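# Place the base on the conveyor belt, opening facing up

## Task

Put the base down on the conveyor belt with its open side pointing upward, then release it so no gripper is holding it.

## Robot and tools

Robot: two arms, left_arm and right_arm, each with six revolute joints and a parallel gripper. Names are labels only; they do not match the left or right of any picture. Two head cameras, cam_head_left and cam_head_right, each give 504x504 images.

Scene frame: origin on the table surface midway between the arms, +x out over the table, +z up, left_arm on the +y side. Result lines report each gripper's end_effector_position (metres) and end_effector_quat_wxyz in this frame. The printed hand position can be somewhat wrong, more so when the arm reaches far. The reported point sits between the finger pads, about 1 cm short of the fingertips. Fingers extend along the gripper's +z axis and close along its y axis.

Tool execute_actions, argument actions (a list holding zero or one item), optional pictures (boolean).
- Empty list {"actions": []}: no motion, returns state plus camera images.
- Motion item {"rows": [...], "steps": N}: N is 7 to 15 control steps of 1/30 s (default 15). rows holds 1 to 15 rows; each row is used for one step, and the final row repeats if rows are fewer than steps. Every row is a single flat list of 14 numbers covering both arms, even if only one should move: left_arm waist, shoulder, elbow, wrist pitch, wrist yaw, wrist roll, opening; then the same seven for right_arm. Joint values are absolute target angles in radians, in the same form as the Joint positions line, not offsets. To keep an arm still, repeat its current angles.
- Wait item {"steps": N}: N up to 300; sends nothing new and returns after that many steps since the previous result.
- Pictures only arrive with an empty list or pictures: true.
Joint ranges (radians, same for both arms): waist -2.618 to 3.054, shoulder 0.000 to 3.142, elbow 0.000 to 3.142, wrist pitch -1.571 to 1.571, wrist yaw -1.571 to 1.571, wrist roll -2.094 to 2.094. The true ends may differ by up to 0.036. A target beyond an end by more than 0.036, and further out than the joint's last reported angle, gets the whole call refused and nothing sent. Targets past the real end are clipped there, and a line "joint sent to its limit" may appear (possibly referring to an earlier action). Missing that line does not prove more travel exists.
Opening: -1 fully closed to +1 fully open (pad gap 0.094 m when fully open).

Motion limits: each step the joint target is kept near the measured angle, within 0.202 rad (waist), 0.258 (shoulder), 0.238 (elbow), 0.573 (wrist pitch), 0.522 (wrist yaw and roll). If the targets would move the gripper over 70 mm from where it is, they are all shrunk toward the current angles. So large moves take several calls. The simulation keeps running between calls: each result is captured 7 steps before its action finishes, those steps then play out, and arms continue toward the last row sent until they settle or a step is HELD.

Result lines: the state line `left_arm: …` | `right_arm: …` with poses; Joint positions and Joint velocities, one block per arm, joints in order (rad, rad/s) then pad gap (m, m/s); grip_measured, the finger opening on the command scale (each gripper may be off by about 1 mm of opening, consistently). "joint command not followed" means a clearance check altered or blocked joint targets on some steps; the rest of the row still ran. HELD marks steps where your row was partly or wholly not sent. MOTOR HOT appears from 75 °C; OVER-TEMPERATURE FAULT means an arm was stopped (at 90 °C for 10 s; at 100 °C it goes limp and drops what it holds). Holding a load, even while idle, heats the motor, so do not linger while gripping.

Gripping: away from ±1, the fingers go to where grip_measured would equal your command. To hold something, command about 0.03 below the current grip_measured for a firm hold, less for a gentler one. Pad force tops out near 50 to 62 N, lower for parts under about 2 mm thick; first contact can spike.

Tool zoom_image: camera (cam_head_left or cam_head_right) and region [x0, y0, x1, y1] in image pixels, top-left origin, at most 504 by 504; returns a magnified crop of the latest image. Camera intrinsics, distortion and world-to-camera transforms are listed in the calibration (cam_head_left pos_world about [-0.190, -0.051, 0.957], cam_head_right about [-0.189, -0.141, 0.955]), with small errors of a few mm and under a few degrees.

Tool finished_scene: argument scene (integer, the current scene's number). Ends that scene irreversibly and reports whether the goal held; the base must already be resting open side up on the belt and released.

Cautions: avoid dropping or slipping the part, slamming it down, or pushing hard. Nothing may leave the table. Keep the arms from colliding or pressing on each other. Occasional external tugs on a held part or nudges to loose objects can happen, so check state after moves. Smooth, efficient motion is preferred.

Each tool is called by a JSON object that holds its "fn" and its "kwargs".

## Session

{"fn": "execute_actions", "kwargs": {"actions": []}}

Scene clock: 0.00 s of 4480.00 s.
left_arm: end_effector_position=(+0.5448, +0.4998, +0.1872) grip_measured=+1.000 end_effector_quat_wxyz=(+0.729, -0.442, +0.518, -0.072) | right_arm: end_effector_position=(+0.0161, +0.2385, +0.2385) grip_measured=+1.000 end_effector_quat_wxyz=(+0.054, +0.054, +0.780, +0.621)
Joint positions: left_arm=[ 0.009  2.158  1.178  1.061 -0.436 -0.771  0.094] | right_arm=[1.523 1.956 1.441 0.281 0.278 1.619 0.094]
Joint velocities: left_arm=[-0.007 -0.002  0.007 -0.022 -0.051 -0.007  0.   ] | right_arm=[-0.002 -0.012  0.027  0.037  0.022 -0.022  0.   ]

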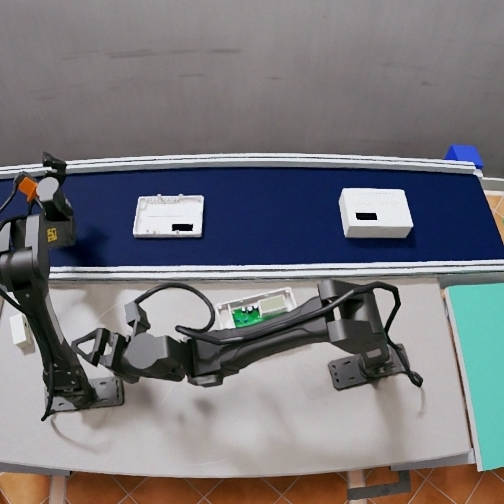

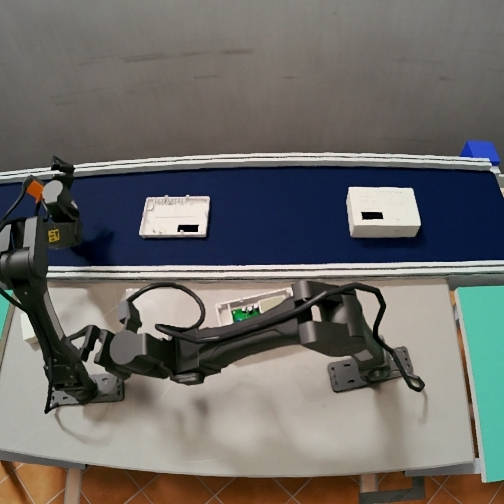

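{"fn": "execute_actions", "kwargs": {"actions": [{"rows":[[0.009,2.158,1.178,1.061,-0.436,-0.771,1,1.3,1.6,1.7,0,0.2,1,-0.3]]}]}}

{"fn": "execute_actions", "kwargs": {"actions": [{"rows":[[0.009,2.158,1.178,1.061,-0.436,-0.771,1,0.86,1.7,1.7,-1.36,0,-0.74,-0.3]]}]}}

{"fn": "execute_actions", "kwargs": {"actions": [{"steps":40}]}}

{"fn": "execute_actions", "kwargs": {"actions": [{"rows":[[0.009,2.158,1.178,1.061,-0.436,-0.771,1,0.86,1.75,1.65,-1.33,0,-0.74,-0.3],[0.009,2.158,1.178,1.061,-0.436,-0.771,1,0.86,1.75,1.65,-1.33,0,-0.74,-0.3],[0.009,2.158,1.178,1.061,-0.436,-0.771,1,0.86,1.8,1.6,-1.27,0,-0.74,-0.3],[0.009,2.158,1.178,1.061,-0.436,-0.771,1,0.86,1.8,1.6,-1.27,0,-0.74,-0.3],[0.009,2.158,1.178,1.061,-0.436,-0.771,1,0.86,1.84,1.53,-1.19,0,-0.74,-0.3],[0.009,2.158,1.178,1.061,-0.436,-0.771,1,0.86,1.84,1.53,-1.19,0,-0.74,-0.3],[0.009,2.158,1.178,1.061,-0.436,-0.771,1,0.86,1.87,1.46,-1.11,0,-0.74,-0.3]]}]}}

{"fn": "execute_actions", "kwargs": {"actions": [{"steps":25}], "pictures": true}}

{"fn": "zoom_image", "kwargs": {"camera": "cam_head_left", "region": [180,230,340,370]}}

Scene clock: 1.20 s of 4480.00 s.
left_arm: end_effector_position=(+0.5448, +0.4998, +0.1880) grip_measured=+1.000 end_effector_quat_wxyz=(+0.730, -0.441, +0.517, -0.073) | right_arm: end_effector_position=(+0.0828, +0.2262, +0.3012) grip_measured=-0.296 end_effector_quat_wxyz=(+0.146, +0.006, +0.768, +0.624)
Joint positions: left_arm=[ 0.009  2.158  1.178  1.065 -0.436 -0.771  0.094] | right_arm=[1.4   1.861 1.521 0.154 0.239 1.393 0.033]
Joint velocities: left_arm=[-0.007 -0.002  0.002  0.007 -0.081 -0.007  0.   ] | right_arm=[-0.501 -0.554  0.315 -0.374 -0.11  -0.711 -0.002]
Steps of this call (steps 1 to 28: nothing new was sent; steps 29 to 36: the first 8 steps of this action). Readings (joint positions):
29: left_arm=[0.009 2.158 1.178 1.062 -0.436 -0.771] | right_arm=[1.517 1.952 1.446 0.265 0.271 1.594]
30: left_arm=[0.009 2.158 1.178 1.062 -0.436 -0.771] | right_arm=[1.508 1.946 1.454 0.240 0.260 1.564]
32: left_arm=[0.009 2.158 1.178 1.063 -0.436 -0.771] | right_arm=[1.476 1.926 1.475 0.203 0.249 1.505]
36: the state above

Scene clock: 1.70 s of 4480.00 s.
left_arm: end_effector_position=(+0.5448, +0.4998, +0.1882) grip_measured=+1.000 end_effector_quat_wxyz=(+0.730, -0.441, +0.516, -0.073) | right_arm: end_effector_position=(+0.2499, +0.1270, +0.3672) grip_measured=-0.297 end_effector_quat_wxyz=(+0.358, -0.156, +0.793, +0.467)
Joint positions: left_arm=[ 0.009  2.158  1.178  1.065 -0.436 -0.771  0.094] | right_arm=[ 1.023  1.676  1.685 -0.322  0.084  0.75   0.033]
Joint velocities: left_arm=[ 0.007 -0.002 -0.002 -0.037 -0.022 -0.022  0.   ] | right_arm=[-1.111  0.164 -0.007 -1.604 -0.315 -1.443 -0.001]
Steps of this call (steps 1 to 7: the last 7 steps of your previous action; steps 8 to 15: the first 8 steps of this action). Readings (joint positions):
8: left_arm=[0.009 2.158 1.178 1.065 -0.436 -0.771] | right_arm=[1.298 1.690 1.632 0.034 0.196 1.141]
9: left_arm=[0.009 2.158 1.178 1.065 -0.436 -0.771] | right_arm=[1.268 1.677 1.657 -0.024 0.160 1.073]
11: left_arm=[0.009 2.158 1.178 1.065 -0.436 -0.771] | right_arm=[1.185 1.665 1.682 -0.117 0.124 0.959]
15: the state above

Scene clock: 3.03 s of 4480.00 s.
left_arm: end_effector_position=(+0.5448, +0.4998, +0.1882) grip_measured=+1.000 end_effector_quat_wxyz=(+0.730, -0.441, +0.516, -0.073) | right_arm: end_effector_position=(+0.2278, -0.0580, +0.1898) grip_measured=-0.297 end_effector_quat_wxyz=(-0.099, +0.768, -0.633, -0.008)
Joint positions: left_arm=[ 0.009  2.158  1.178  1.065 -0.436 -0.771  0.094] | right_arm=[ 0.854  1.712  1.685 -1.345  0.013 -0.732  0.033]
Joint velocities: left_arm=[-0.007  0.027 -0.027 -0.051 -0.007 -0.037  0.   ] | right_arm=[-0.002 -0.017 -0.012 -0.051  0.037  0.037  0.001]
Kept back: nothing.
Steps of this call (steps 1 to 7: the last 7 steps of your previous action; steps 8 to 40: the robot went on to your last target). Readings (joint positions):
1: left_arm=[0.009 2.158 1.178 1.065 -0.436 -0.771] | right_arm=[0.984 1.682 1.685 -0.381 0.076 0.693]
2: left_arm=[0.009 2.158 1.178 1.065 -0.436 -0.771] | right_arm=[0.948 1.688 1.685 -0.447 0.070 0.630]
4: left_arm=[0.009 2.158 1.178 1.065 -0.436 -0.771] | right_arm=[0.891 1.699 1.685 -0.597 0.060 0.490]
8: left_arm=[0.009 2.158 1.178 1.065 -0.436 -0.771] | right_arm=[0.852 1.711 1.685 -0.926 0.045 0.184]
40: the state above

Scene clock: 3.30 s of 4480.00 s.
left_arm: end_effector_position=(+0.5448, +0.4998, +0.1882) grip_measured=+1.000 end_effector_quat_wxyz=(+0.730, -0.441, +0.516, -0.073) | right_arm: end_effector_position=(+0.2271, -0.0588, +0.1128) grip_measured=-0.297 end_effector_quat_wxyz=(-0.029, +0.772, -0.635, +0.002)
Joint positions: left_arm=[ 0.009  2.158  1.178  1.065 -0.436 -0.771  0.094] | right_arm=[ 0.854  1.823  1.53  -1.221  0.012 -0.733  0.033]
Joint velocities: left_arm=[-0.017  0.007  0.002 -0.022 -0.037  0.007  0.   ] | right_arm=[-0.017  0.838 -1.043  0.696 -0.051 -0.022  0.   ]
Steps of this call (steps 1 to 8: the first 8 steps of this action). Readings (joint positions):
1: left_arm=[0.009 2.158 1.178 1.065 -0.436 -0.771] | right_arm=[0.854 1.714 1.683 -1.345 0.013 -0.732]
2: left_arm=[0.009 2.158 1.178 1.065 -0.436 -0.771] | right_arm=[0.854 1.718 1.680 -1.345 0.013 -0.733]
4: left_arm=[0.009 2.158 1.178 1.065 -0.436 -0.771] | right_arm=[0.854 1.737 1.655 -1.326 0.013 -0.733]
8: the state above

Scene clock: 4.13 s of 4480.00 s.
left_arm: end_effector_position=(+0.5448, +0.4998, +0.1882) grip_measured=+1.000 end_effector_quat_wxyz=(+0.730, -0.441, +0.516, -0.073) | right_arm: end_effector_position=(+0.2251, -0.0622, +0.0685) grip_measured=-0.297 end_effector_quat_wxyz=(+0.004, +0.772, -0.635, +0.007)
Joint positions: left_arm=[ 0.009  2.158  1.178  1.065 -0.436 -0.771  0.094] | right_arm=[ 0.854  1.893  1.444 -1.132  0.012 -0.733  0.033]
Joint velocities: left_arm=[-0.017 -0.012  0.012 -0.022 -0.051 -0.022  0.   ] | right_arm=[-0.012 -0.007  0.002  0.007 -0.022 -0.022  0.   ]
Kept back: nothing.
Steps of this call (steps 1 to 7: the last 7 steps of your previous action; steps 8 to 25: the robot went on to your last target). Readings (joint positions):
1: left_arm=[0.009 2.158 1.178 1.065 -0.436 -0.771] | right_arm=[0.854 1.852 1.499 -1.201 0.012 -0.733]
2: left_arm=[0.009 2.158 1.178 1.065 -0.436 -0.771] | right_arm=[0.854 1.879 1.476 -1.187 0.012 -0.733]
4: left_arm=[0.009 2.158 1.178 1.065 -0.436 -0.771] | right_arm=[0.854 1.912 1.449 -1.171 0.012 -0.733]
8: left_arm=[0.009 2.158 1.178 1.065 -0.436 -0.771] | right_arm=[0.854 1.906 1.444 -1.150 0.012 -0.733]
25: the state above

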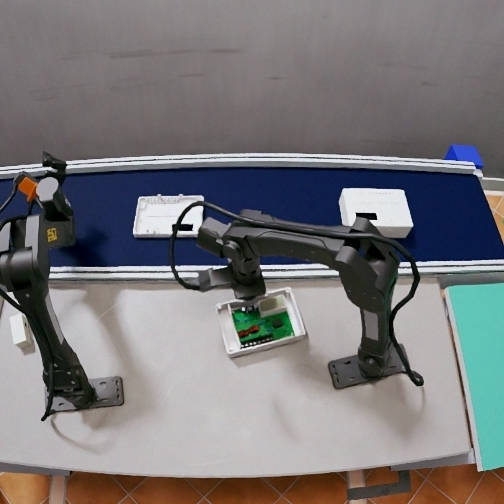

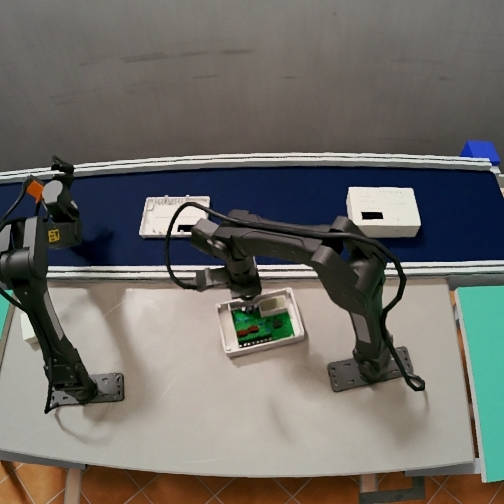

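Region (180, 230, 340, 370) of cam_head_left's 504x504 image, scaled by 3.150, with more detail than that image has; it fills the top 441 rows of this view, and the rest is white.

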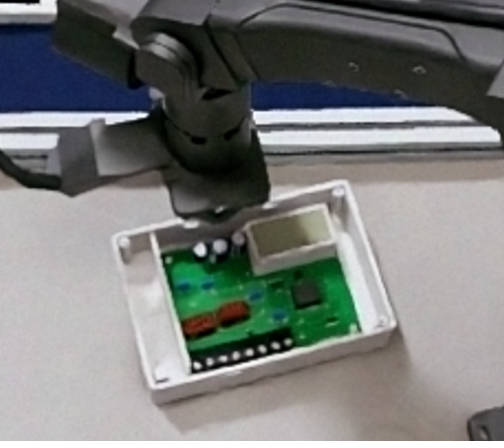

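{"fn": "execute_actions", "kwargs": {"actions": [{"rows":[[0.009,2.158,1.178,1.061,-0.436,-0.771,1,0.885,1.9,1.44,-1.09,0,-0.77,-0.3],[0.009,2.158,1.178,1.061,-0.436,-0.771,1,0.885,1.9,1.44,-1.09,0,-0.77,-0.3],[0.009,2.158,1.178,1.061,-0.436,-0.771,1,0.885,1.9,1.44,-1.07,0,-0.77,-0.3],[0.009,2.158,1.178,1.061,-0.436,-0.771,1,0.885,1.9,1.42,-1.05,0,-0.77,-0.3],[0.009,2.158,1.178,1.061,-0.436,-0.771,1,0.885,1.9,1.4,-1.03,0,-0.77,-0.3],[0.009,2.158,1.178,1.061,-0.436,-0.771,1,0.885,1.9,1.38,-1.01,0,-0.77,-0.3],[0.009,2.158,1.178,1.061,-0.436,-0.771,1,0.885,1.9,1.36,-0.99,0,-0.77,-0.3],[0.009,2.158,1.178,1.061,-0.436,-0.771,1,0.885,1.9,1.335,-0.975,0,-0.77,-0.3]]}]}}

{"fn": "execute_actions", "kwargs": {"actions": [{"steps":20}]}}

{"fn": "execute_actions", "kwargs": {"actions": [{"rows":[[0.009,2.158,1.178,1.061,-0.436,-0.771,1,0.885,1.9,1.335,-0.975,0,-0.77,-0.6],[0.009,2.158,1.178,1.061,-0.436,-0.771,1,0.885,1.9,1.335,-0.975,0,-0.77,-0.8],[0.009,2.158,1.178,1.061,-0.436,-0.771,1,0.885,1.9,1.335,-0.975,0,-0.77,-1]]}]}}

Scene clock: 4.83 s of 4480.00 s.
left_arm: end_effector_position=(+0.5448, +0.4998, +0.1882) grip_measured=+1.000 end_effector_quat_wxyz=(+0.730, -0.441, +0.516, -0.073) | right_arm: end_effector_position=(+0.2188, -0.0523, +0.0561) grip_measured=-0.297 end_effector_quat_wxyz=(-0.013, +0.788, -0.615, +0.003)
Joint positions: left_arm=[ 0.009  2.158  1.178  1.065 -0.436 -0.771  0.094] | right_arm=[ 0.883  1.893  1.393 -1.047  0.01  -0.757  0.033]
Joint velocities: left_arm=[-0.002  0.007  0.012 -0.022  0.007 -0.022  0.   ] | right_arm=[-0.012 -0.007 -0.593  0.564 -0.037 -0.037  0.001]
Steps of this call (steps 1 to 13: the robot went on to your last target; steps 14 to 21: the first 8 steps of this action). Readings (joint positions):
14: left_arm=[0.009 2.158 1.178 1.065 -0.436 -0.771] | right_arm=[0.856 1.893 1.444 -1.130 0.013 -0.737]
15: left_arm=[0.009 2.158 1.178 1.065 -0.436 -0.771] | right_arm=[0.861 1.893 1.444 -1.127 0.013 -0.742]
17: left_arm=[0.009 2.158 1.178 1.065 -0.436 -0.771] | right_arm=[0.873 1.893 1.443 -1.113 0.012 -0.749]
21: the state above

Scene clock: 5.50 s of 4480.00 s.
left_arm: end_effector_position=(+0.5448, +0.4998, +0.1882) grip_measured=+1.000 end_effector_quat_wxyz=(+0.730, -0.441, +0.516, -0.073) | right_arm: end_effector_position=(+0.2172, -0.0550, +0.0485) grip_measured=-0.298 end_effector_quat_wxyz=(-0.011, +0.790, -0.613, +0.003)
Joint positions: left_arm=[ 0.009  2.158  1.178  1.065 -0.436 -0.771  0.094] | right_arm=[ 0.883  1.892  1.362 -1.02   0.01  -0.763  0.033]
Joint velocities: left_arm=[ 0.007 -0.002 -0.002 -0.037 -0.007 -0.022  0.   ] | right_arm=[-0.002  0.012  0.012 -0.022  0.007 -0.022 -0.001]
Kept back: nothing.
Steps of this call (steps 1 to 7: the last 7 steps of your previous action; steps 8 to 20: the robot went on to your last target). Readings (joint positions):
1: left_arm=[0.009 2.158 1.178 1.065 -0.436 -0.771] | right_arm=[0.883 1.893 1.374 -1.035 0.010 -0.758]
2: left_arm=[0.009 2.158 1.178 1.065 -0.436 -0.771] | right_arm=[0.883 1.895 1.364 -1.030 0.010 -0.759]
4: left_arm=[0.009 2.158 1.178 1.065 -0.436 -0.771] | right_arm=[0.883 1.892 1.362 -1.021 0.010 -0.760]
8: left_arm=[0.009 2.158 1.178 1.065 -0.436 -0.771] | right_arm=[0.883 1.892 1.362 -1.020 0.010 -0.762]
20: the state above

Scene clock: 5.77 s of 4480.00 s.
left_arm: end_effector_position=(+0.5448, +0.4998, +0.1882) grip_measured=+1.000 end_effector_quat_wxyz=(+0.730, -0.441, +0.516, -0.073) | right_arm: end_effector_position=(+0.2167, -0.0543, +0.0458) grip_measured=-0.961 end_effector_quat_wxyz=(-0.012, +0.790, -0.613, +0.001)
Joint positions: left_arm=[ 0.009  2.158  1.178  1.065 -0.436 -0.771  0.094] | right_arm=[ 0.883  1.894  1.353 -1.007  0.006 -0.763  0.002]
Joint velocities: left_arm=[-0.017  0.007  0.007 -0.066 -0.007  0.066  0.   ] | right_arm=[ 0.007  0.007  0.002  0.051 -0.007  0.022  0.   ]
Steps of this call (steps 1 to 8: the first 8 steps of this action). Readings (joint positions):
1: left_arm=[0.009 2.158 1.178 1.065 -0.436 -0.771] | right_arm=[0.883 1.892 1.362 -1.020 0.007 -0.763]
2: left_arm=[0.009 2.158 1.178 1.065 -0.436 -0.771] | right_arm=[0.883 1.892 1.359 -1.016 0.006 -0.763]
4: left_arm=[0.009 2.158 1.178 1.065 -0.436 -0.771] | right_arm=[0.883 1.894 1.353 -1.008 0.006 -0.763]
8: the state above

Shallow grip; loosen slightly, go deeper, regrip.

{"fn": "execute_actions", "kwargs": {"actions": [{"rows":[[0.009,2.158,1.178,1.061,-0.436,-0.771,1,0.885,1.9,1.335,-0.99,0,-0.77,-0.82],[0.009,2.158,1.178,1.061,-0.436,-0.771,1,0.885,1.9,1.335,-0.99,0,-0.77,-0.82],[0.009,2.158,1.178,1.061,-0.436,-0.771,1,0.885,1.9,1.32,-0.98,0,-0.77,-0.82],[0.009,2.158,1.178,1.061,-0.436,-0.771,1,0.885,1.9,1.3,-0.96,0,-0.77,-0.82]]}]}}

{"fn": "execute_actions", "kwargs": {"actions": [{"rows":[[0.009,2.158,1.178,1.061,-0.436,-0.771,1,0.885,1.9,1.3,-0.96,0,-0.77,-1]]}]}}

Scene clock: 6.40 s of 4480.00 s.
left_arm: end_effector_position=(+0.5448, +0.4998, +0.1882) grip_measured=+1.000 end_effector_quat_wxyz=(+0.730, -0.441, +0.516, -0.073) | right_arm: end_effector_position=(+0.2150, -0.0587, +0.0364) grip_measured=-0.823 end_effector_quat_wxyz=(-0.008, +0.790, -0.613, +0.004)
Joint positions: left_arm=[ 0.009  2.158  1.178  1.065 -0.436 -0.771  0.094] | right_arm=[ 0.883  1.897  1.317 -0.978  0.009 -0.763  0.008]
Joint velocities: left_arm=[-0.002  0.012 -0.007 -0.022 -0.037  0.022  0.   ] | right_arm=[-0.007  0.002 -0.046  0.022 -0.037  0.022 -0.   ]
Steps of this call (steps 1 to 7: the last 7 steps of your previous action; steps 8 to 11: the robot went on to your last target; steps 12 to 19: the first 8 steps of this action). Readings (joint positions):
12: left_arm=[0.009 2.158 1.178 1.065 -0.436 -0.771] | right_arm=[0.883 1.894 1.353 -1.007 0.006 -0.763]
13: left_arm=[0.009 2.158 1.178 1.065 -0.436 -0.771] | right_arm=[0.883 1.894 1.353 -1.006 0.006 -0.763]
15: left_arm=[0.009 2.158 1.178 1.065 -0.436 -0.771] | right_arm=[0.883 1.895 1.343 -0.997 0.006 -0.763]
19: the state above

Scene clock: 6.90 s of 4480.00 s.
left_arm: end_effector_position=(+0.5448, +0.4998, +0.1882) grip_measured=+1.000 end_effector_quat_wxyz=(+0.730, -0.441, +0.516, -0.073) | right_arm: end_effector_position=(+0.2162, -0.0579, +0.0360) grip_measured=-0.959 end_effector_quat_wxyz=(-0.011, +0.790, -0.612, +0.005)
Joint positions: left_arm=[ 0.009  2.158  1.178  1.065 -0.436 -0.771  0.094] | right_arm=[ 0.883  1.897  1.316 -0.97   0.013 -0.764  0.002]
Joint velocities: left_arm=[-0.007 -0.012  0.007 -0.051 -0.022 -0.022  0.   ] | right_arm=[ 0.002 -0.007 -0.012 -0.007  0.007 -0.037 -0.   ]
Steps of this call (steps 1 to 7: the last 7 steps of your previous action; steps 8 to 15: the first 8 steps of this action). Readings (joint positions):
8: left_arm=[0.009 2.158 1.178 1.065 -0.436 -0.771] | right_arm=[0.883 1.897 1.316 -0.972 0.012 -0.763]
9: left_arm=[0.009 2.158 1.178 1.065 -0.436 -0.771] | right_arm=[0.883 1.897 1.316 -0.970 0.013 -0.764]
11: left_arm=[0.009 2.158 1.178 1.065 -0.436 -0.771] | right_arm=[0.883 1.897 1.316 -0.970 0.013 -0.764]
15: the state above

{"fn": "execute_actions", "kwargs": {"actions": [{"rows":[[0.009,2.158,1.178,1.061,-0.436,-0.771,1,0.885,1.88,1.35,-1.0,0,-0.77,-1],[0.009,2.158,1.178,1.061,-0.436,-0.771,1,0.885,1.88,1.38,-1.03,0,-0.77,-1],[0.009,2.158,1.178,1.061,-0.436,-0.771,1,0.885,1.88,1.41,-1.06,0,-0.77,-1],[0.009,2.158,1.178,1.061,-0.436,-0.771,1,0.885,1.88,1.44,-1.09,0,-0.77,-1],[0.009,2.158,1.178,1.061,-0.436,-0.771,1,0.885,1.88,1.47,-1.12,0,-0.77,-1],[0.009,2.158,1.178,1.061,-0.436,-0.771,1,0.885,1.88,1.5,-1.15,0,-0.77,-1],[0.009,2.158,1.178,1.061,-0.436,-0.771,1,0.885,1.88,1.53,-1.18,0,-0.77,-1],[0.009,2.158,1.178,1.061,-0.436,-0.771,1,0.885,1.88,1.56,-1.21,0,-0.77,-1],[0.009,2.158,1.178,1.061,-0.436,-0.771,1,0.885,1.88,1.59,-1.24,0,-0.77,-1],[0.009,2.158,1.178,1.061,-0.436,-0.771,1,0.885,1.88,1.62,-1.27,0,-0.77,-1],[0.009,2.158,1.178,1.061,-0.436,-0.771,1,0.885,1.88,1.65,-1.3,0,-0.77,-1],[0.009,2.158,1.178,1.061,-0.436,-0.771,1,0.885,1.88,1.68,-1.33,0,-0.77,-1],[0.009,2.158,1.178,1.061,-0.436,-0.771,1,0.885,1.88,1.71,-1.36,0,-0.77,-1],[0.009,2.158,1.178,1.061,-0.436,-0.771,1,0.87,1.88,1.74,-1.39,0,-0.75,-1],[0.009,2.158,1.178,1.061,-0.436,-0.771,1,0.85,1.88,1.77,-1.42,0,-0.72,-1]]}]}}

{"fn": "execute_actions", "kwargs": {"actions": [{"rows":[[0.009,2.158,1.178,1.061,-0.436,-0.771,1,0.82,1.885,1.775,-1.42,0,-0.68,-1],[0.009,2.158,1.178,1.061,-0.436,-0.771,1,0.79,1.89,1.78,-1.42,0,-0.64,-1],[0.009,2.158,1.178,1.061,-0.436,-0.771,1,0.76,1.9,1.79,-1.42,0,-0.6,-1],[0.009,2.158,1.178,1.061,-0.436,-0.771,1,0.73,1.905,1.795,-1.42,0,-0.56,-1],[0.009,2.158,1.178,1.061,-0.436,-0.771,1,0.7,1.91,1.8,-1.42,0,-0.52,-1],[0.009,2.158,1.178,1.061,-0.436,-0.771,1,0.67,1.92,1.81,-1.42,0,-0.48,-1],[0.009,2.158,1.178,1.061,-0.436,-0.771,1,0.64,1.925,1.815,-1.42,0,-0.44,-1],[0.009,2.158,1.178,1.061,-0.436,-0.771,1,0.61,1.93,1.82,-1.42,0,-0.4,-1],[0.009,2.158,1.178,1.061,-0.436,-0.771,1,0.58,1.94,1.83,-1.42,0,-0.36,-1],[0.009,2.158,1.178,1.061,-0.436,-0.771,1,0.55,1.945,1.835,-1.42,0,-0.32,-1],[0.009,2.158,1.178,1.061,-0.436,-0.771,1,0.52,1.95,1.84,-1.42,0,-0.28,-1],[0.009,2.158,1.178,1.061,-0.436,-0.771,1,0.49,1.96,1.85,-1.42,0,-0.24,-1],[0.009,2.158,1.178,1.061,-0.436,-0.771,1,0.46,1.965,1.86,-1.42,0,-0.2,-1],[0.009,2.158,1.178,1.061,-0.436,-0.771,1,0.43,1.97,1.865,-1.42,0,-0.16,-1],[0.009,2.158,1.178,1.061,-0.436,-0.771,1,0.4,1.98,1.875,-1.42,0,-0.12,-1]]}]}}

{"fn": "execute_actions", "kwargs": {"actions": [{"rows":[[0.009,2.158,1.178,1.061,-0.436,-0.771,1,0.37,1.985,1.88,-1.42,0,-0.08,-1],[0.009,2.158,1.178,1.061,-0.436,-0.771,1,0.34,1.99,1.89,-1.42,0,-0.04,-1],[0.009,2.158,1.178,1.061,-0.436,-0.771,1,0.31,2.0,1.9,-1.42,0,0,-1],[0.009,2.158,1.178,1.061,-0.436,-0.771,1,0.28,2.005,1.905,-1.42,0,0.04,-1],[0.009,2.158,1.178,1.061,-0.436,-0.771,1,0.25,2.01,1.91,-1.42,0,0.08,-1],[0.009,2.158,1.178,1.061,-0.436,-0.771,1,0.22,2.02,1.92,-1.42,0,0.12,-1],[0.009,2.158,1.178,1.061,-0.436,-0.771,1,0.19,2.025,1.925,-1.42,0,0.16,-1],[0.009,2.158,1.178,1.061,-0.436,-0.771,1,0.165,2.03,1.93,-1.42,0,0.2,-1],[0.009,2.158,1.178,1.061,-0.436,-0.771,1,0.145,2.04,1.94,-1.42,0,0.24,-1],[0.009,2.158,1.178,1.061,-0.436,-0.771,1,0.13,2.04,1.94,-1.42,0,0.28,-1],[0.009,2.158,1.178,1.061,-0.436,-0.771,1,0.12,2.04,1.94,-1.42,0,0.31,-1]]}]}}

{"fn": "execute_actions", "kwargs": {"actions": [{"steps":18}], "pictures": true}}

Scene clock: 8.83 s of 4480.00 s.
left_arm: end_effector_position=(+0.5448, +0.4998, +0.1882) grip_measured=+1.000 end_effector_quat_wxyz=(+0.730, -0.441, +0.516, -0.073) | right_arm: end_effector_position=(+0.2242, -0.0438, +0.0698) grip_measured=-0.959 end_effector_quat_wxyz=(-0.021, +0.790, -0.612, +0.004)
Joint positions: left_arm=[ 0.009  2.158  1.178  1.065 -0.436 -0.771  0.094] | right_arm=[ 0.883  1.903  1.463 -1.09   0.013 -0.764  0.002]
Joint velocities: left_arm=[-0.012  0.027 -0.002  0.051  0.066  0.051  0.   ] | right_arm=[-0.027  0.007  0.999 -0.623 -0.037 -0.095  0.002]
Steps of this call (steps 1 to 7: the last 7 steps of your previous action; steps 8 to 15: the robot went on to your last target; steps 16 to 50: nothing new was sent; steps 51 to 58: the first 8 steps of this action). Readings (joint positions):
51: left_arm=[0.009 2.158 1.178 1.065 -0.436 -0.771] | right_arm=[0.883 1.897 1.316 -0.970 0.013 -0.764]
52: left_arm=[0.009 2.158 1.178 1.065 -0.436 -0.771] | right_arm=[0.883 1.897 1.320 -0.975 0.013 -0.764]
54: left_arm=[0.009 2.158 1.178 1.065 -0.436 -0.771] | right_arm=[0.883 1.900 1.348 -1.005 0.013 -0.764]
58: the state above

Scene clock: 9.33 s of 4480.00 s.
left_arm: end_effector_position=(+0.5448, +0.4998, +0.1882) grip_measured=+1.000 end_effector_quat_wxyz=(+0.730, -0.441, +0.516, -0.073) | right_arm: end_effector_position=(+0.2943, -0.0783, +0.1429) grip_measured=-0.959 end_effector_quat_wxyz=(+0.030, -0.644, +0.765, +0.002)
Joint positions: left_arm=[ 0.009  2.158  1.178  1.065 -0.436 -0.771  0.094] | right_arm=[ 0.669  1.92   1.776 -1.367  0.004 -0.554  0.002]
Joint velocities: left_arm=[ 0.012  0.002 -0.012 -0.037 -0.007  0.007  0.   ] | right_arm=[-0.989  0.217  0.154 -0.095  0.051  0.974 -0.   ]
Steps of this call (steps 1 to 7: the last 7 steps of your previous action; steps 8 to 15: the first 8 steps of this action). Readings (joint positions):
8: left_arm=[0.009 2.158 1.178 1.065 -0.436 -0.771] | right_arm=[0.872 1.903 1.709 -1.286 0.010 -0.746]
9: left_arm=[0.009 2.158 1.178 1.065 -0.436 -0.771] | right_arm=[0.858 1.903 1.729 -1.307 0.006 -0.729]
11: left_arm=[0.009 2.158 1.178 1.065 -0.436 -0.771] | right_arm=[0.809 1.903 1.752 -1.334 -0.000 -0.681]
15: the state above

Scene clock: 9.83 s of 4480.00 s.
left_arm: end_effector_position=(+0.5448, +0.4998, +0.1882) grip_measured=+1.000 end_effector_quat_wxyz=(+0.730, -0.441, +0.516, -0.073) | right_arm: end_effector_position=(+0.4113, -0.2092, +0.1285) grip_measured=-0.959 end_effector_quat_wxyz=(+0.015, -0.183, +0.983, -0.004)
Joint positions: left_arm=[ 0.009  2.158  1.178  1.065 -0.436 -0.771  0.094] | right_arm=[ 0.217  2.033  1.88  -1.39   0.013  0.026  0.002]
Joint velocities: left_arm=[-0.007 -0.002  0.002 -0.037 -0.022 -0.007  0.   ] | right_arm=[-0.833  0.154  0.173 -0.022  0.022  1.15  -0.001]
Steps of this call (steps 1 to 7: the last 7 steps of your previous action; steps 8 to 15: the first 8 steps of this action). Readings (joint positions):
8: left_arm=[0.009 2.158 1.178 1.065 -0.436 -0.771] | right_arm=[0.426 1.991 1.824 -1.385 0.013 -0.252]
9: left_arm=[0.009 2.158 1.178 1.065 -0.436 -0.771] | right_arm=[0.397 1.998 1.832 -1.386 0.013 -0.213]
11: left_arm=[0.009 2.158 1.178 1.065 -0.436 -0.771] | right_arm=[0.338 2.011 1.849 -1.388 0.013 -0.134]
15: the state above

Scene clock: 10.43 s of 4480.00 s.
left_arm: end_effector_position=(+0.5448, +0.4998, +0.1882) grip_measured=+1.000 end_effector_quat_wxyz=(+0.730, -0.441, +0.516, -0.073) | right_arm: end_effector_position=(+0.4257, -0.2477, +0.1242) grip_measured=-0.959 end_effector_quat_wxyz=(+0.007, +0.002, +1.000, -0.008)
Joint positions: left_arm=[ 0.009  2.158  1.178  1.065 -0.436 -0.771  0.094] | right_arm=[ 0.116  2.056  1.898 -1.404  0.02   0.297  0.002]
Joint velocities: left_arm=[-0.012 -0.007 -0.022 -0.022 -0.022  0.022  0.   ] | right_arm=[-0.002 -0.007  0.012 -0.007 -0.037  0.022  0.   ]
Kept back: nothing.
Steps of this call (steps 1 to 7: the last 7 steps of your previous action; steps 8 to 18: the robot went on to your last target). Readings (joint positions):
1: left_arm=[0.009 2.158 1.178 1.065 -0.436 -0.771] | right_arm=[0.188 2.039 1.887 -1.390 0.014 0.066]
2: left_arm=[0.009 2.158 1.178 1.065 -0.436 -0.771] | right_arm=[0.162 2.045 1.893 -1.391 0.015 0.106]
4: left_arm=[0.009 2.158 1.178 1.065 -0.436 -0.771] | right_arm=[0.121 2.052 1.898 -1.391 0.020 0.178]
8: left_arm=[0.009 2.158 1.178 1.065 -0.436 -0.771] | right_arm=[0.103 2.056 1.898 -1.395 0.029 0.254]
18: the state above

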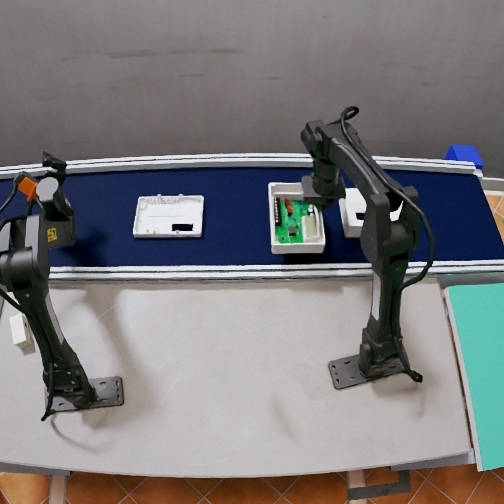

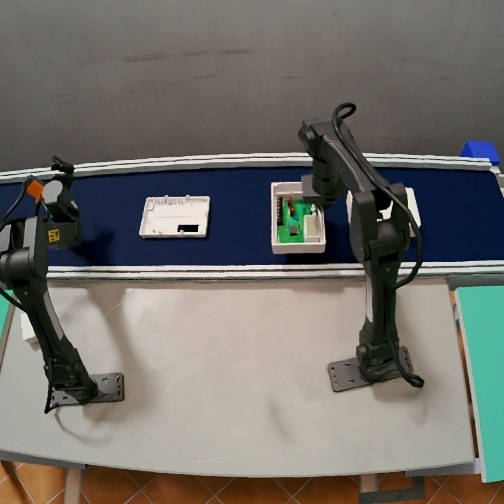

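{"fn": "execute_actions", "kwargs": {"actions": [{"rows":[[0.009,2.158,1.178,1.061,-0.436,-0.771,1,0.12,2.06,1.94,-1.38,0,0.31,-1],[0.009,2.158,1.178,1.061,-0.436,-0.771,1,0.12,2.075,1.94,-1.36,0,0.31,-1],[0.009,2.158,1.178,1.061,-0.436,-0.771,1,0.12,2.09,1.94,-1.34,0,0.31,-1],[0.009,2.158,1.178,1.061,-0.436,-0.771,1,0.12,2.105,1.94,-1.32,0,0.31,-1],[0.009,2.158,1.178,1.061,-0.436,-0.771,1,0.12,2.12,1.94,-1.3,0,0.31,-1],[0.009,2.158,1.178,1.061,-0.436,-0.771,1,0.12,2.135,1.94,-1.28,0,0.31,-1],[0.009,2.158,1.178,1.061,-0.436,-0.771,1,0.12,2.15,1.94,-1.265,0,0.31,-1],[0.009,2.158,1.178,1.061,-0.436,-0.771,1,0.12,2.165,1.94,-1.25,0,0.31,-1],[0.009,2.158,1.178,1.061,-0.436,-0.771,1,0.12,2.18,1.94,-1.235,0,0.31,-1]]}]}}

{"fn": "execute_actions", "kwargs": {"actions": [{"steps":12}]}}

{"fn": "execute_actions", "kwargs": {"actions": [{"rows":[[0.009,2.158,1.178,1.061,-0.436,-0.771,1,0.12,2.2,1.94,-1.225,0,0.31,-1],[0.009,2.158,1.178,1.061,-0.436,-0.771,1,0.12,2.21,1.94,-1.22,0,0.31,-1],[0.009,2.158,1.178,1.061,-0.436,-0.771,1,0.12,2.22,1.94,-1.21,0,0.31,-1],[0.009,2.158,1.178,1.061,-0.436,-0.771,1,0.12,2.23,1.94,-1.205,0,0.31,-1],[0.009,2.158,1.178,1.061,-0.436,-0.771,1,0.12,2.24,1.94,-1.2,0,0.31,-1]]}]}}

{"fn": "execute_actions", "kwargs": {"actions": [{"steps":15}]}}

Scene clock: 11.93 s of 4480.00 s.
left_arm: end_effector_position=(+0.5448, +0.4998, +0.1882) grip_measured=+1.000 end_effector_quat_wxyz=(+0.730, -0.441, +0.516, -0.073) | right_arm: end_effector_position=(+0.4406, -0.2431, +0.0929) grip_measured=-0.959 end_effector_quat_wxyz=(-0.000, +0.005, +1.000, -0.010)
Joint positions: left_arm=[ 0.009  2.158  1.178  1.065 -0.436 -0.771  0.094] | right_arm=[ 0.116  2.138  1.898 -1.337  0.02   0.302  0.002]
Joint velocities: left_arm=[ 0.002  0.002 -0.002 -0.051 -0.081 -0.007  0.   ] | right_arm=[ 0.007  0.564 -0.002  0.447 -0.037  0.007  0.001]
Steps of this call (steps 1 to 30: the robot went on to your last target; steps 31 to 37: nothing new was sent; steps 38 to 45: the first 8 steps of this action). Readings (joint positions):
38: left_arm=[0.009 2.158 1.178 1.065 -0.436 -0.771] | right_arm=[0.116 2.057 1.898 -1.404 0.020 0.302]
39: left_arm=[0.009 2.158 1.178 1.065 -0.436 -0.771] | right_arm=[0.116 2.060 1.898 -1.403 0.020 0.302]
41: left_arm=[0.009 2.158 1.178 1.065 -0.436 -0.771] | right_arm=[0.116 2.075 1.898 -1.391 0.020 0.302]
45: the state above

Scene clock: 12.33 s of 4480.00 s.
left_arm: end_effector_position=(+0.5448, +0.4998, +0.1882) grip_measured=+1.000 end_effector_quat_wxyz=(+0.730, -0.441, +0.516, -0.073) | right_arm: end_effector_position=(+0.4563, -0.2384, +0.0595) grip_measured=-0.959 end_effector_quat_wxyz=(-0.002, +0.005, +1.000, -0.011)
Joint positions: left_arm=[ 0.009  2.158  1.178  1.065 -0.436 -0.771  0.094] | right_arm=[ 0.116  2.221  1.898 -1.258  0.02   0.303  0.002]
Joint velocities: left_arm=[-0.012  0.022 -0.007  0.007 -0.022 -0.007  0.   ] | right_arm=[ 0.007 -0.012  0.017 -0.022 -0.081  0.022 -0.   ]
Kept back: nothing.
Steps of this call (steps 1 to 7: the last 7 steps of your previous action; steps 8 to 12: the robot went on to your last target). Readings (joint positions):
1: left_arm=[0.009 2.158 1.178 1.065 -0.436 -0.771] | right_arm=[0.116 2.158 1.898 -1.321 0.020 0.302]
2: left_arm=[0.009 2.158 1.178 1.065 -0.436 -0.771] | right_arm=[0.116 2.177 1.898 -1.305 0.020 0.303]
4: left_arm=[0.009 2.158 1.178 1.065 -0.436 -0.771] | right_arm=[0.116 2.208 1.898 -1.282 0.020 0.303]
8: left_arm=[0.009 2.158 1.178 1.065 -0.436 -0.771] | right_arm=[0.116 2.223 1.898 -1.264 0.020 0.303]
12: the state above

Scene clock: 12.60 s of 4480.00 s.
left_arm: end_effector_position=(+0.5448, +0.4998, +0.1882) grip_measured=+1.000 end_effector_quat_wxyz=(+0.730, -0.441, +0.516, -0.073) | right_arm: end_effector_position=(+0.4614, -0.2357, +0.0502) grip_measured=-0.959 end_effector_quat_wxyz=(+0.000, +0.005, +1.000, -0.007)
Joint positions: left_arm=[ 0.009  2.158  1.178  1.065 -0.436 -0.771  0.094] | right_arm=[ 0.116  2.243  1.898 -1.229  0.013  0.303  0.002]
Joint velocities: left_arm=[-0.022 -0.012 -0.007  0.066  0.066  0.007  0.   ] | right_arm=[ 0.002  0.071  0.002  0.212 -0.168  0.11  -0.001]
Steps of this call (steps 1 to 8: the first 8 steps of this action). Readings (joint positions):
1: left_arm=[0.009 2.158 1.178 1.065 -0.436 -0.771] | right_arm=[0.116 2.221 1.898 -1.256 0.020 0.303]
2: left_arm=[0.009 2.158 1.178 1.065 -0.436 -0.771] | right_arm=[0.116 2.221 1.898 -1.255 0.020 0.303]
4: left_arm=[0.009 2.158 1.178 1.065 -0.436 -0.771] | right_arm=[0.116 2.223 1.898 -1.247 0.020 0.303]
8: the state above

Scene clock: 13.10 s of 4480.00 s.
left_arm: end_effector_position=(+0.5448, +0.4998, +0.1882) grip_measured=+1.000 end_effector_quat_wxyz=(+0.730, -0.441, +0.516, -0.073) | right_arm: end_effector_position=(+0.4645, -0.2332, +0.0511) grip_measured=-0.959 end_effector_quat_wxyz=(+0.006, +0.005, +1.000, -0.001)
Joint positions: left_arm=[ 0.009  2.158  1.178  1.065 -0.436 -0.771  0.094] | right_arm=[ 0.116  2.244  1.903 -1.22   0.005  0.303  0.002]
Joint velocities: left_arm=[ 0.027 -0.012  0.012  0.081  0.037  0.037  0.   ] | right_arm=[-0.007 -0.002 -0.002  0.066 -0.022 -0.037 -0.   ]
Kept back: nothing.
Steps of this call (steps 1 to 7: the last 7 steps of your previous action; steps 8 to 15: the robot went on to your last target). Readings (joint positions):
1: left_arm=[0.009 2.158 1.178 1.065 -0.436 -0.771] | right_arm=[0.116 2.244 1.898 -1.224 0.009 0.303]
2: left_arm=[0.009 2.158 1.178 1.065 -0.436 -0.771] | right_arm=[0.116 2.244 1.900 -1.222 0.006 0.303]
4: left_arm=[0.009 2.158 1.178 1.065 -0.436 -0.771] | right_arm=[0.116 2.244 1.903 -1.220 0.005 0.303]
8: left_arm=[0.009 2.158 1.178 1.065 -0.436 -0.771] | right_arm=[0.116 2.244 1.903 -1.220 0.005 0.303]
15: the state above
All arms were judged still, so your last target was given up. Only a new action makes them travel on or press farther. Fingers that are still opening or closing keep moving.

{"fn": "execute_actions", "kwargs": {"actions": [{"rows":[[0.009,2.158,1.178,1.061,-0.436,-0.771,1,0.12,2.22,1.94,-1.22,0,0.31,-0.6]],"steps":8}]}}

{"fn": "execute_actions", "kwargs": {"actions": [{"rows":[[0.009,2.158,1.178,1.061,-0.436,-0.771,1,0.12,2.22,2.0,-1.31,0,0.31,-0.6],[0.009,2.158,1.178,1.061,-0.436,-0.771,1,0.12,2.22,2.03,-1.35,0,0.31,-0.6],[0.009,2.158,1.178,1.061,-0.436,-0.771,1,0.12,2.22,2.06,-1.39,0,0.31,-0.6],[0.009,2.158,1.178,1.061,-0.436,-0.771,1,0.12,2.22,2.1,-1.43,0,0.31,-0.6],[0.009,2.158,1.178,1.061,-0.436,-0.771,1,0.12,2.22,2.15,-1.47,0,0.31,-0.6]]}]}}

{"fn": "execute_actions", "kwargs": {"actions": [{"steps":15}]}}

{"fn": "finished_scene", "kwargs": {"scene": 2}}

Scene clock: 13.47 s of 4480.00 s.
left_arm: end_effector_position=(+0.5448, +0.4998, +0.1882) grip_measured=+1.000 end_effector_quat_wxyz=(+0.730, -0.441, +0.516, -0.073) | right_arm: end_effector_position=(+0.4645, -0.2332, +0.0511) grip_measured=-0.775 end_effector_quat_wxyz=(+0.005, +0.005, +1.000, -0.001)
Joint positions: left_arm=[ 0.009  2.158  1.178  1.065 -0.436 -0.771  0.094] | right_arm=[ 0.116  2.244  1.903 -1.22   0.005  0.303  0.011]
Joint velocities: left_arm=[-0.027  0.012 -0.002  0.007 -0.066  0.051  0.   ] | right_arm=[-0.012  0.002  0.007 -0.066 -0.051 -0.022  0.347]
Steps of this call (steps 1 to 10: nothing new was sent; step 11: the first step of this action). Readings (joint positions):
11: the state above

Scene clock: 13.97 s of 4480.00 s.
left_arm: end_effector_position=(+0.5448, +0.4998, +0.1882) grip_measured=+1.000 end_effector_quat_wxyz=(+0.730, -0.441, +0.516, -0.073) | right_arm: end_effector_position=(+0.4753, -0.2296, +0.1075) grip_measured=-0.603 end_effector_quat_wxyz=(+0.030, +0.005, +0.999, +0.008)
Joint positions: left_arm=[ 0.009  2.158  1.178  1.065 -0.436 -0.771  0.094] | right_arm=[ 0.116  2.238  2.115 -1.385  0.003  0.303  0.019]
Joint velocities: left_arm=[ 0.022  0.002 -0.022  0.051  0.007 -0.125  0.   ] | right_arm=[-0.017 -0.247  0.388 -0.315  0.081  0.007 -0.001]
Steps of this call (steps 1 to 7: the last 7 steps of your previous action; steps 8 to 15: the first 8 steps of this action). Readings (joint positions):
8: left_arm=[0.009 2.158 1.178 1.065 -0.436 -0.771] | right_arm=[0.116 2.246 1.914 -1.232 0.004 0.303]
9: left_arm=[0.009 2.158 1.178 1.065 -0.436 -0.771] | right_arm=[0.116 2.250 1.935 -1.256 0.004 0.303]
11: left_arm=[0.009 2.158 1.178 1.065 -0.436 -0.771] | right_arm=[0.116 2.252 1.993 -1.308 0.003 0.303]
15: the state above

Scene clock: 14.47 s of 4480.00 s.
left_arm: end_effector_position=(+0.5448, +0.4998, +0.1882) grip_measured=+1.000 end_effector_quat_wxyz=(+0.730, -0.441, +0.516, -0.073) | right_arm: end_effector_position=(+0.4626, -0.2335, +0.1171) grip_measured=-0.603 end_effector_quat_wxyz=(+0.013, +0.005, +1.000, +0.002)
Joint positions: left_arm=[ 0.009  2.158  1.178  1.065 -0.436 -0.771  0.094] | right_arm=[ 0.116  2.224  2.131 -1.453  0.003  0.303  0.019]
Joint velocities: left_arm=[ 0.007 -0.012 -0.007 -0.037  0.007 -0.007  0.   ] | right_arm=[-0.002 -0.007 -0.017 -0.022  0.022 -0.037 -0.   ]
Kept back: nothing.
Steps of this call (steps 1 to 7: the last 7 steps of your previous action; steps 8 to 15: the robot went on to your last target). Readings (joint positions):
1: left_arm=[0.009 2.158 1.178 1.065 -0.436 -0.771] | right_arm=[0.116 2.230 2.125 -1.395 0.003 0.303]
2: left_arm=[0.009 2.158 1.178 1.065 -0.436 -0.771] | right_arm=[0.116 2.224 2.130 -1.404 0.003 0.303]
4: left_arm=[0.009 2.158 1.178 1.065 -0.436 -0.771] | right_arm=[0.116 2.221 2.131 -1.421 0.003 0.303]
8: left_arm=[0.009 2.158 1.178 1.065 -0.436 -0.771] | right_arm=[0.116 2.224 2.131 -1.443 0.003 0.303]
15: the state above

The scene is finished: the task was done.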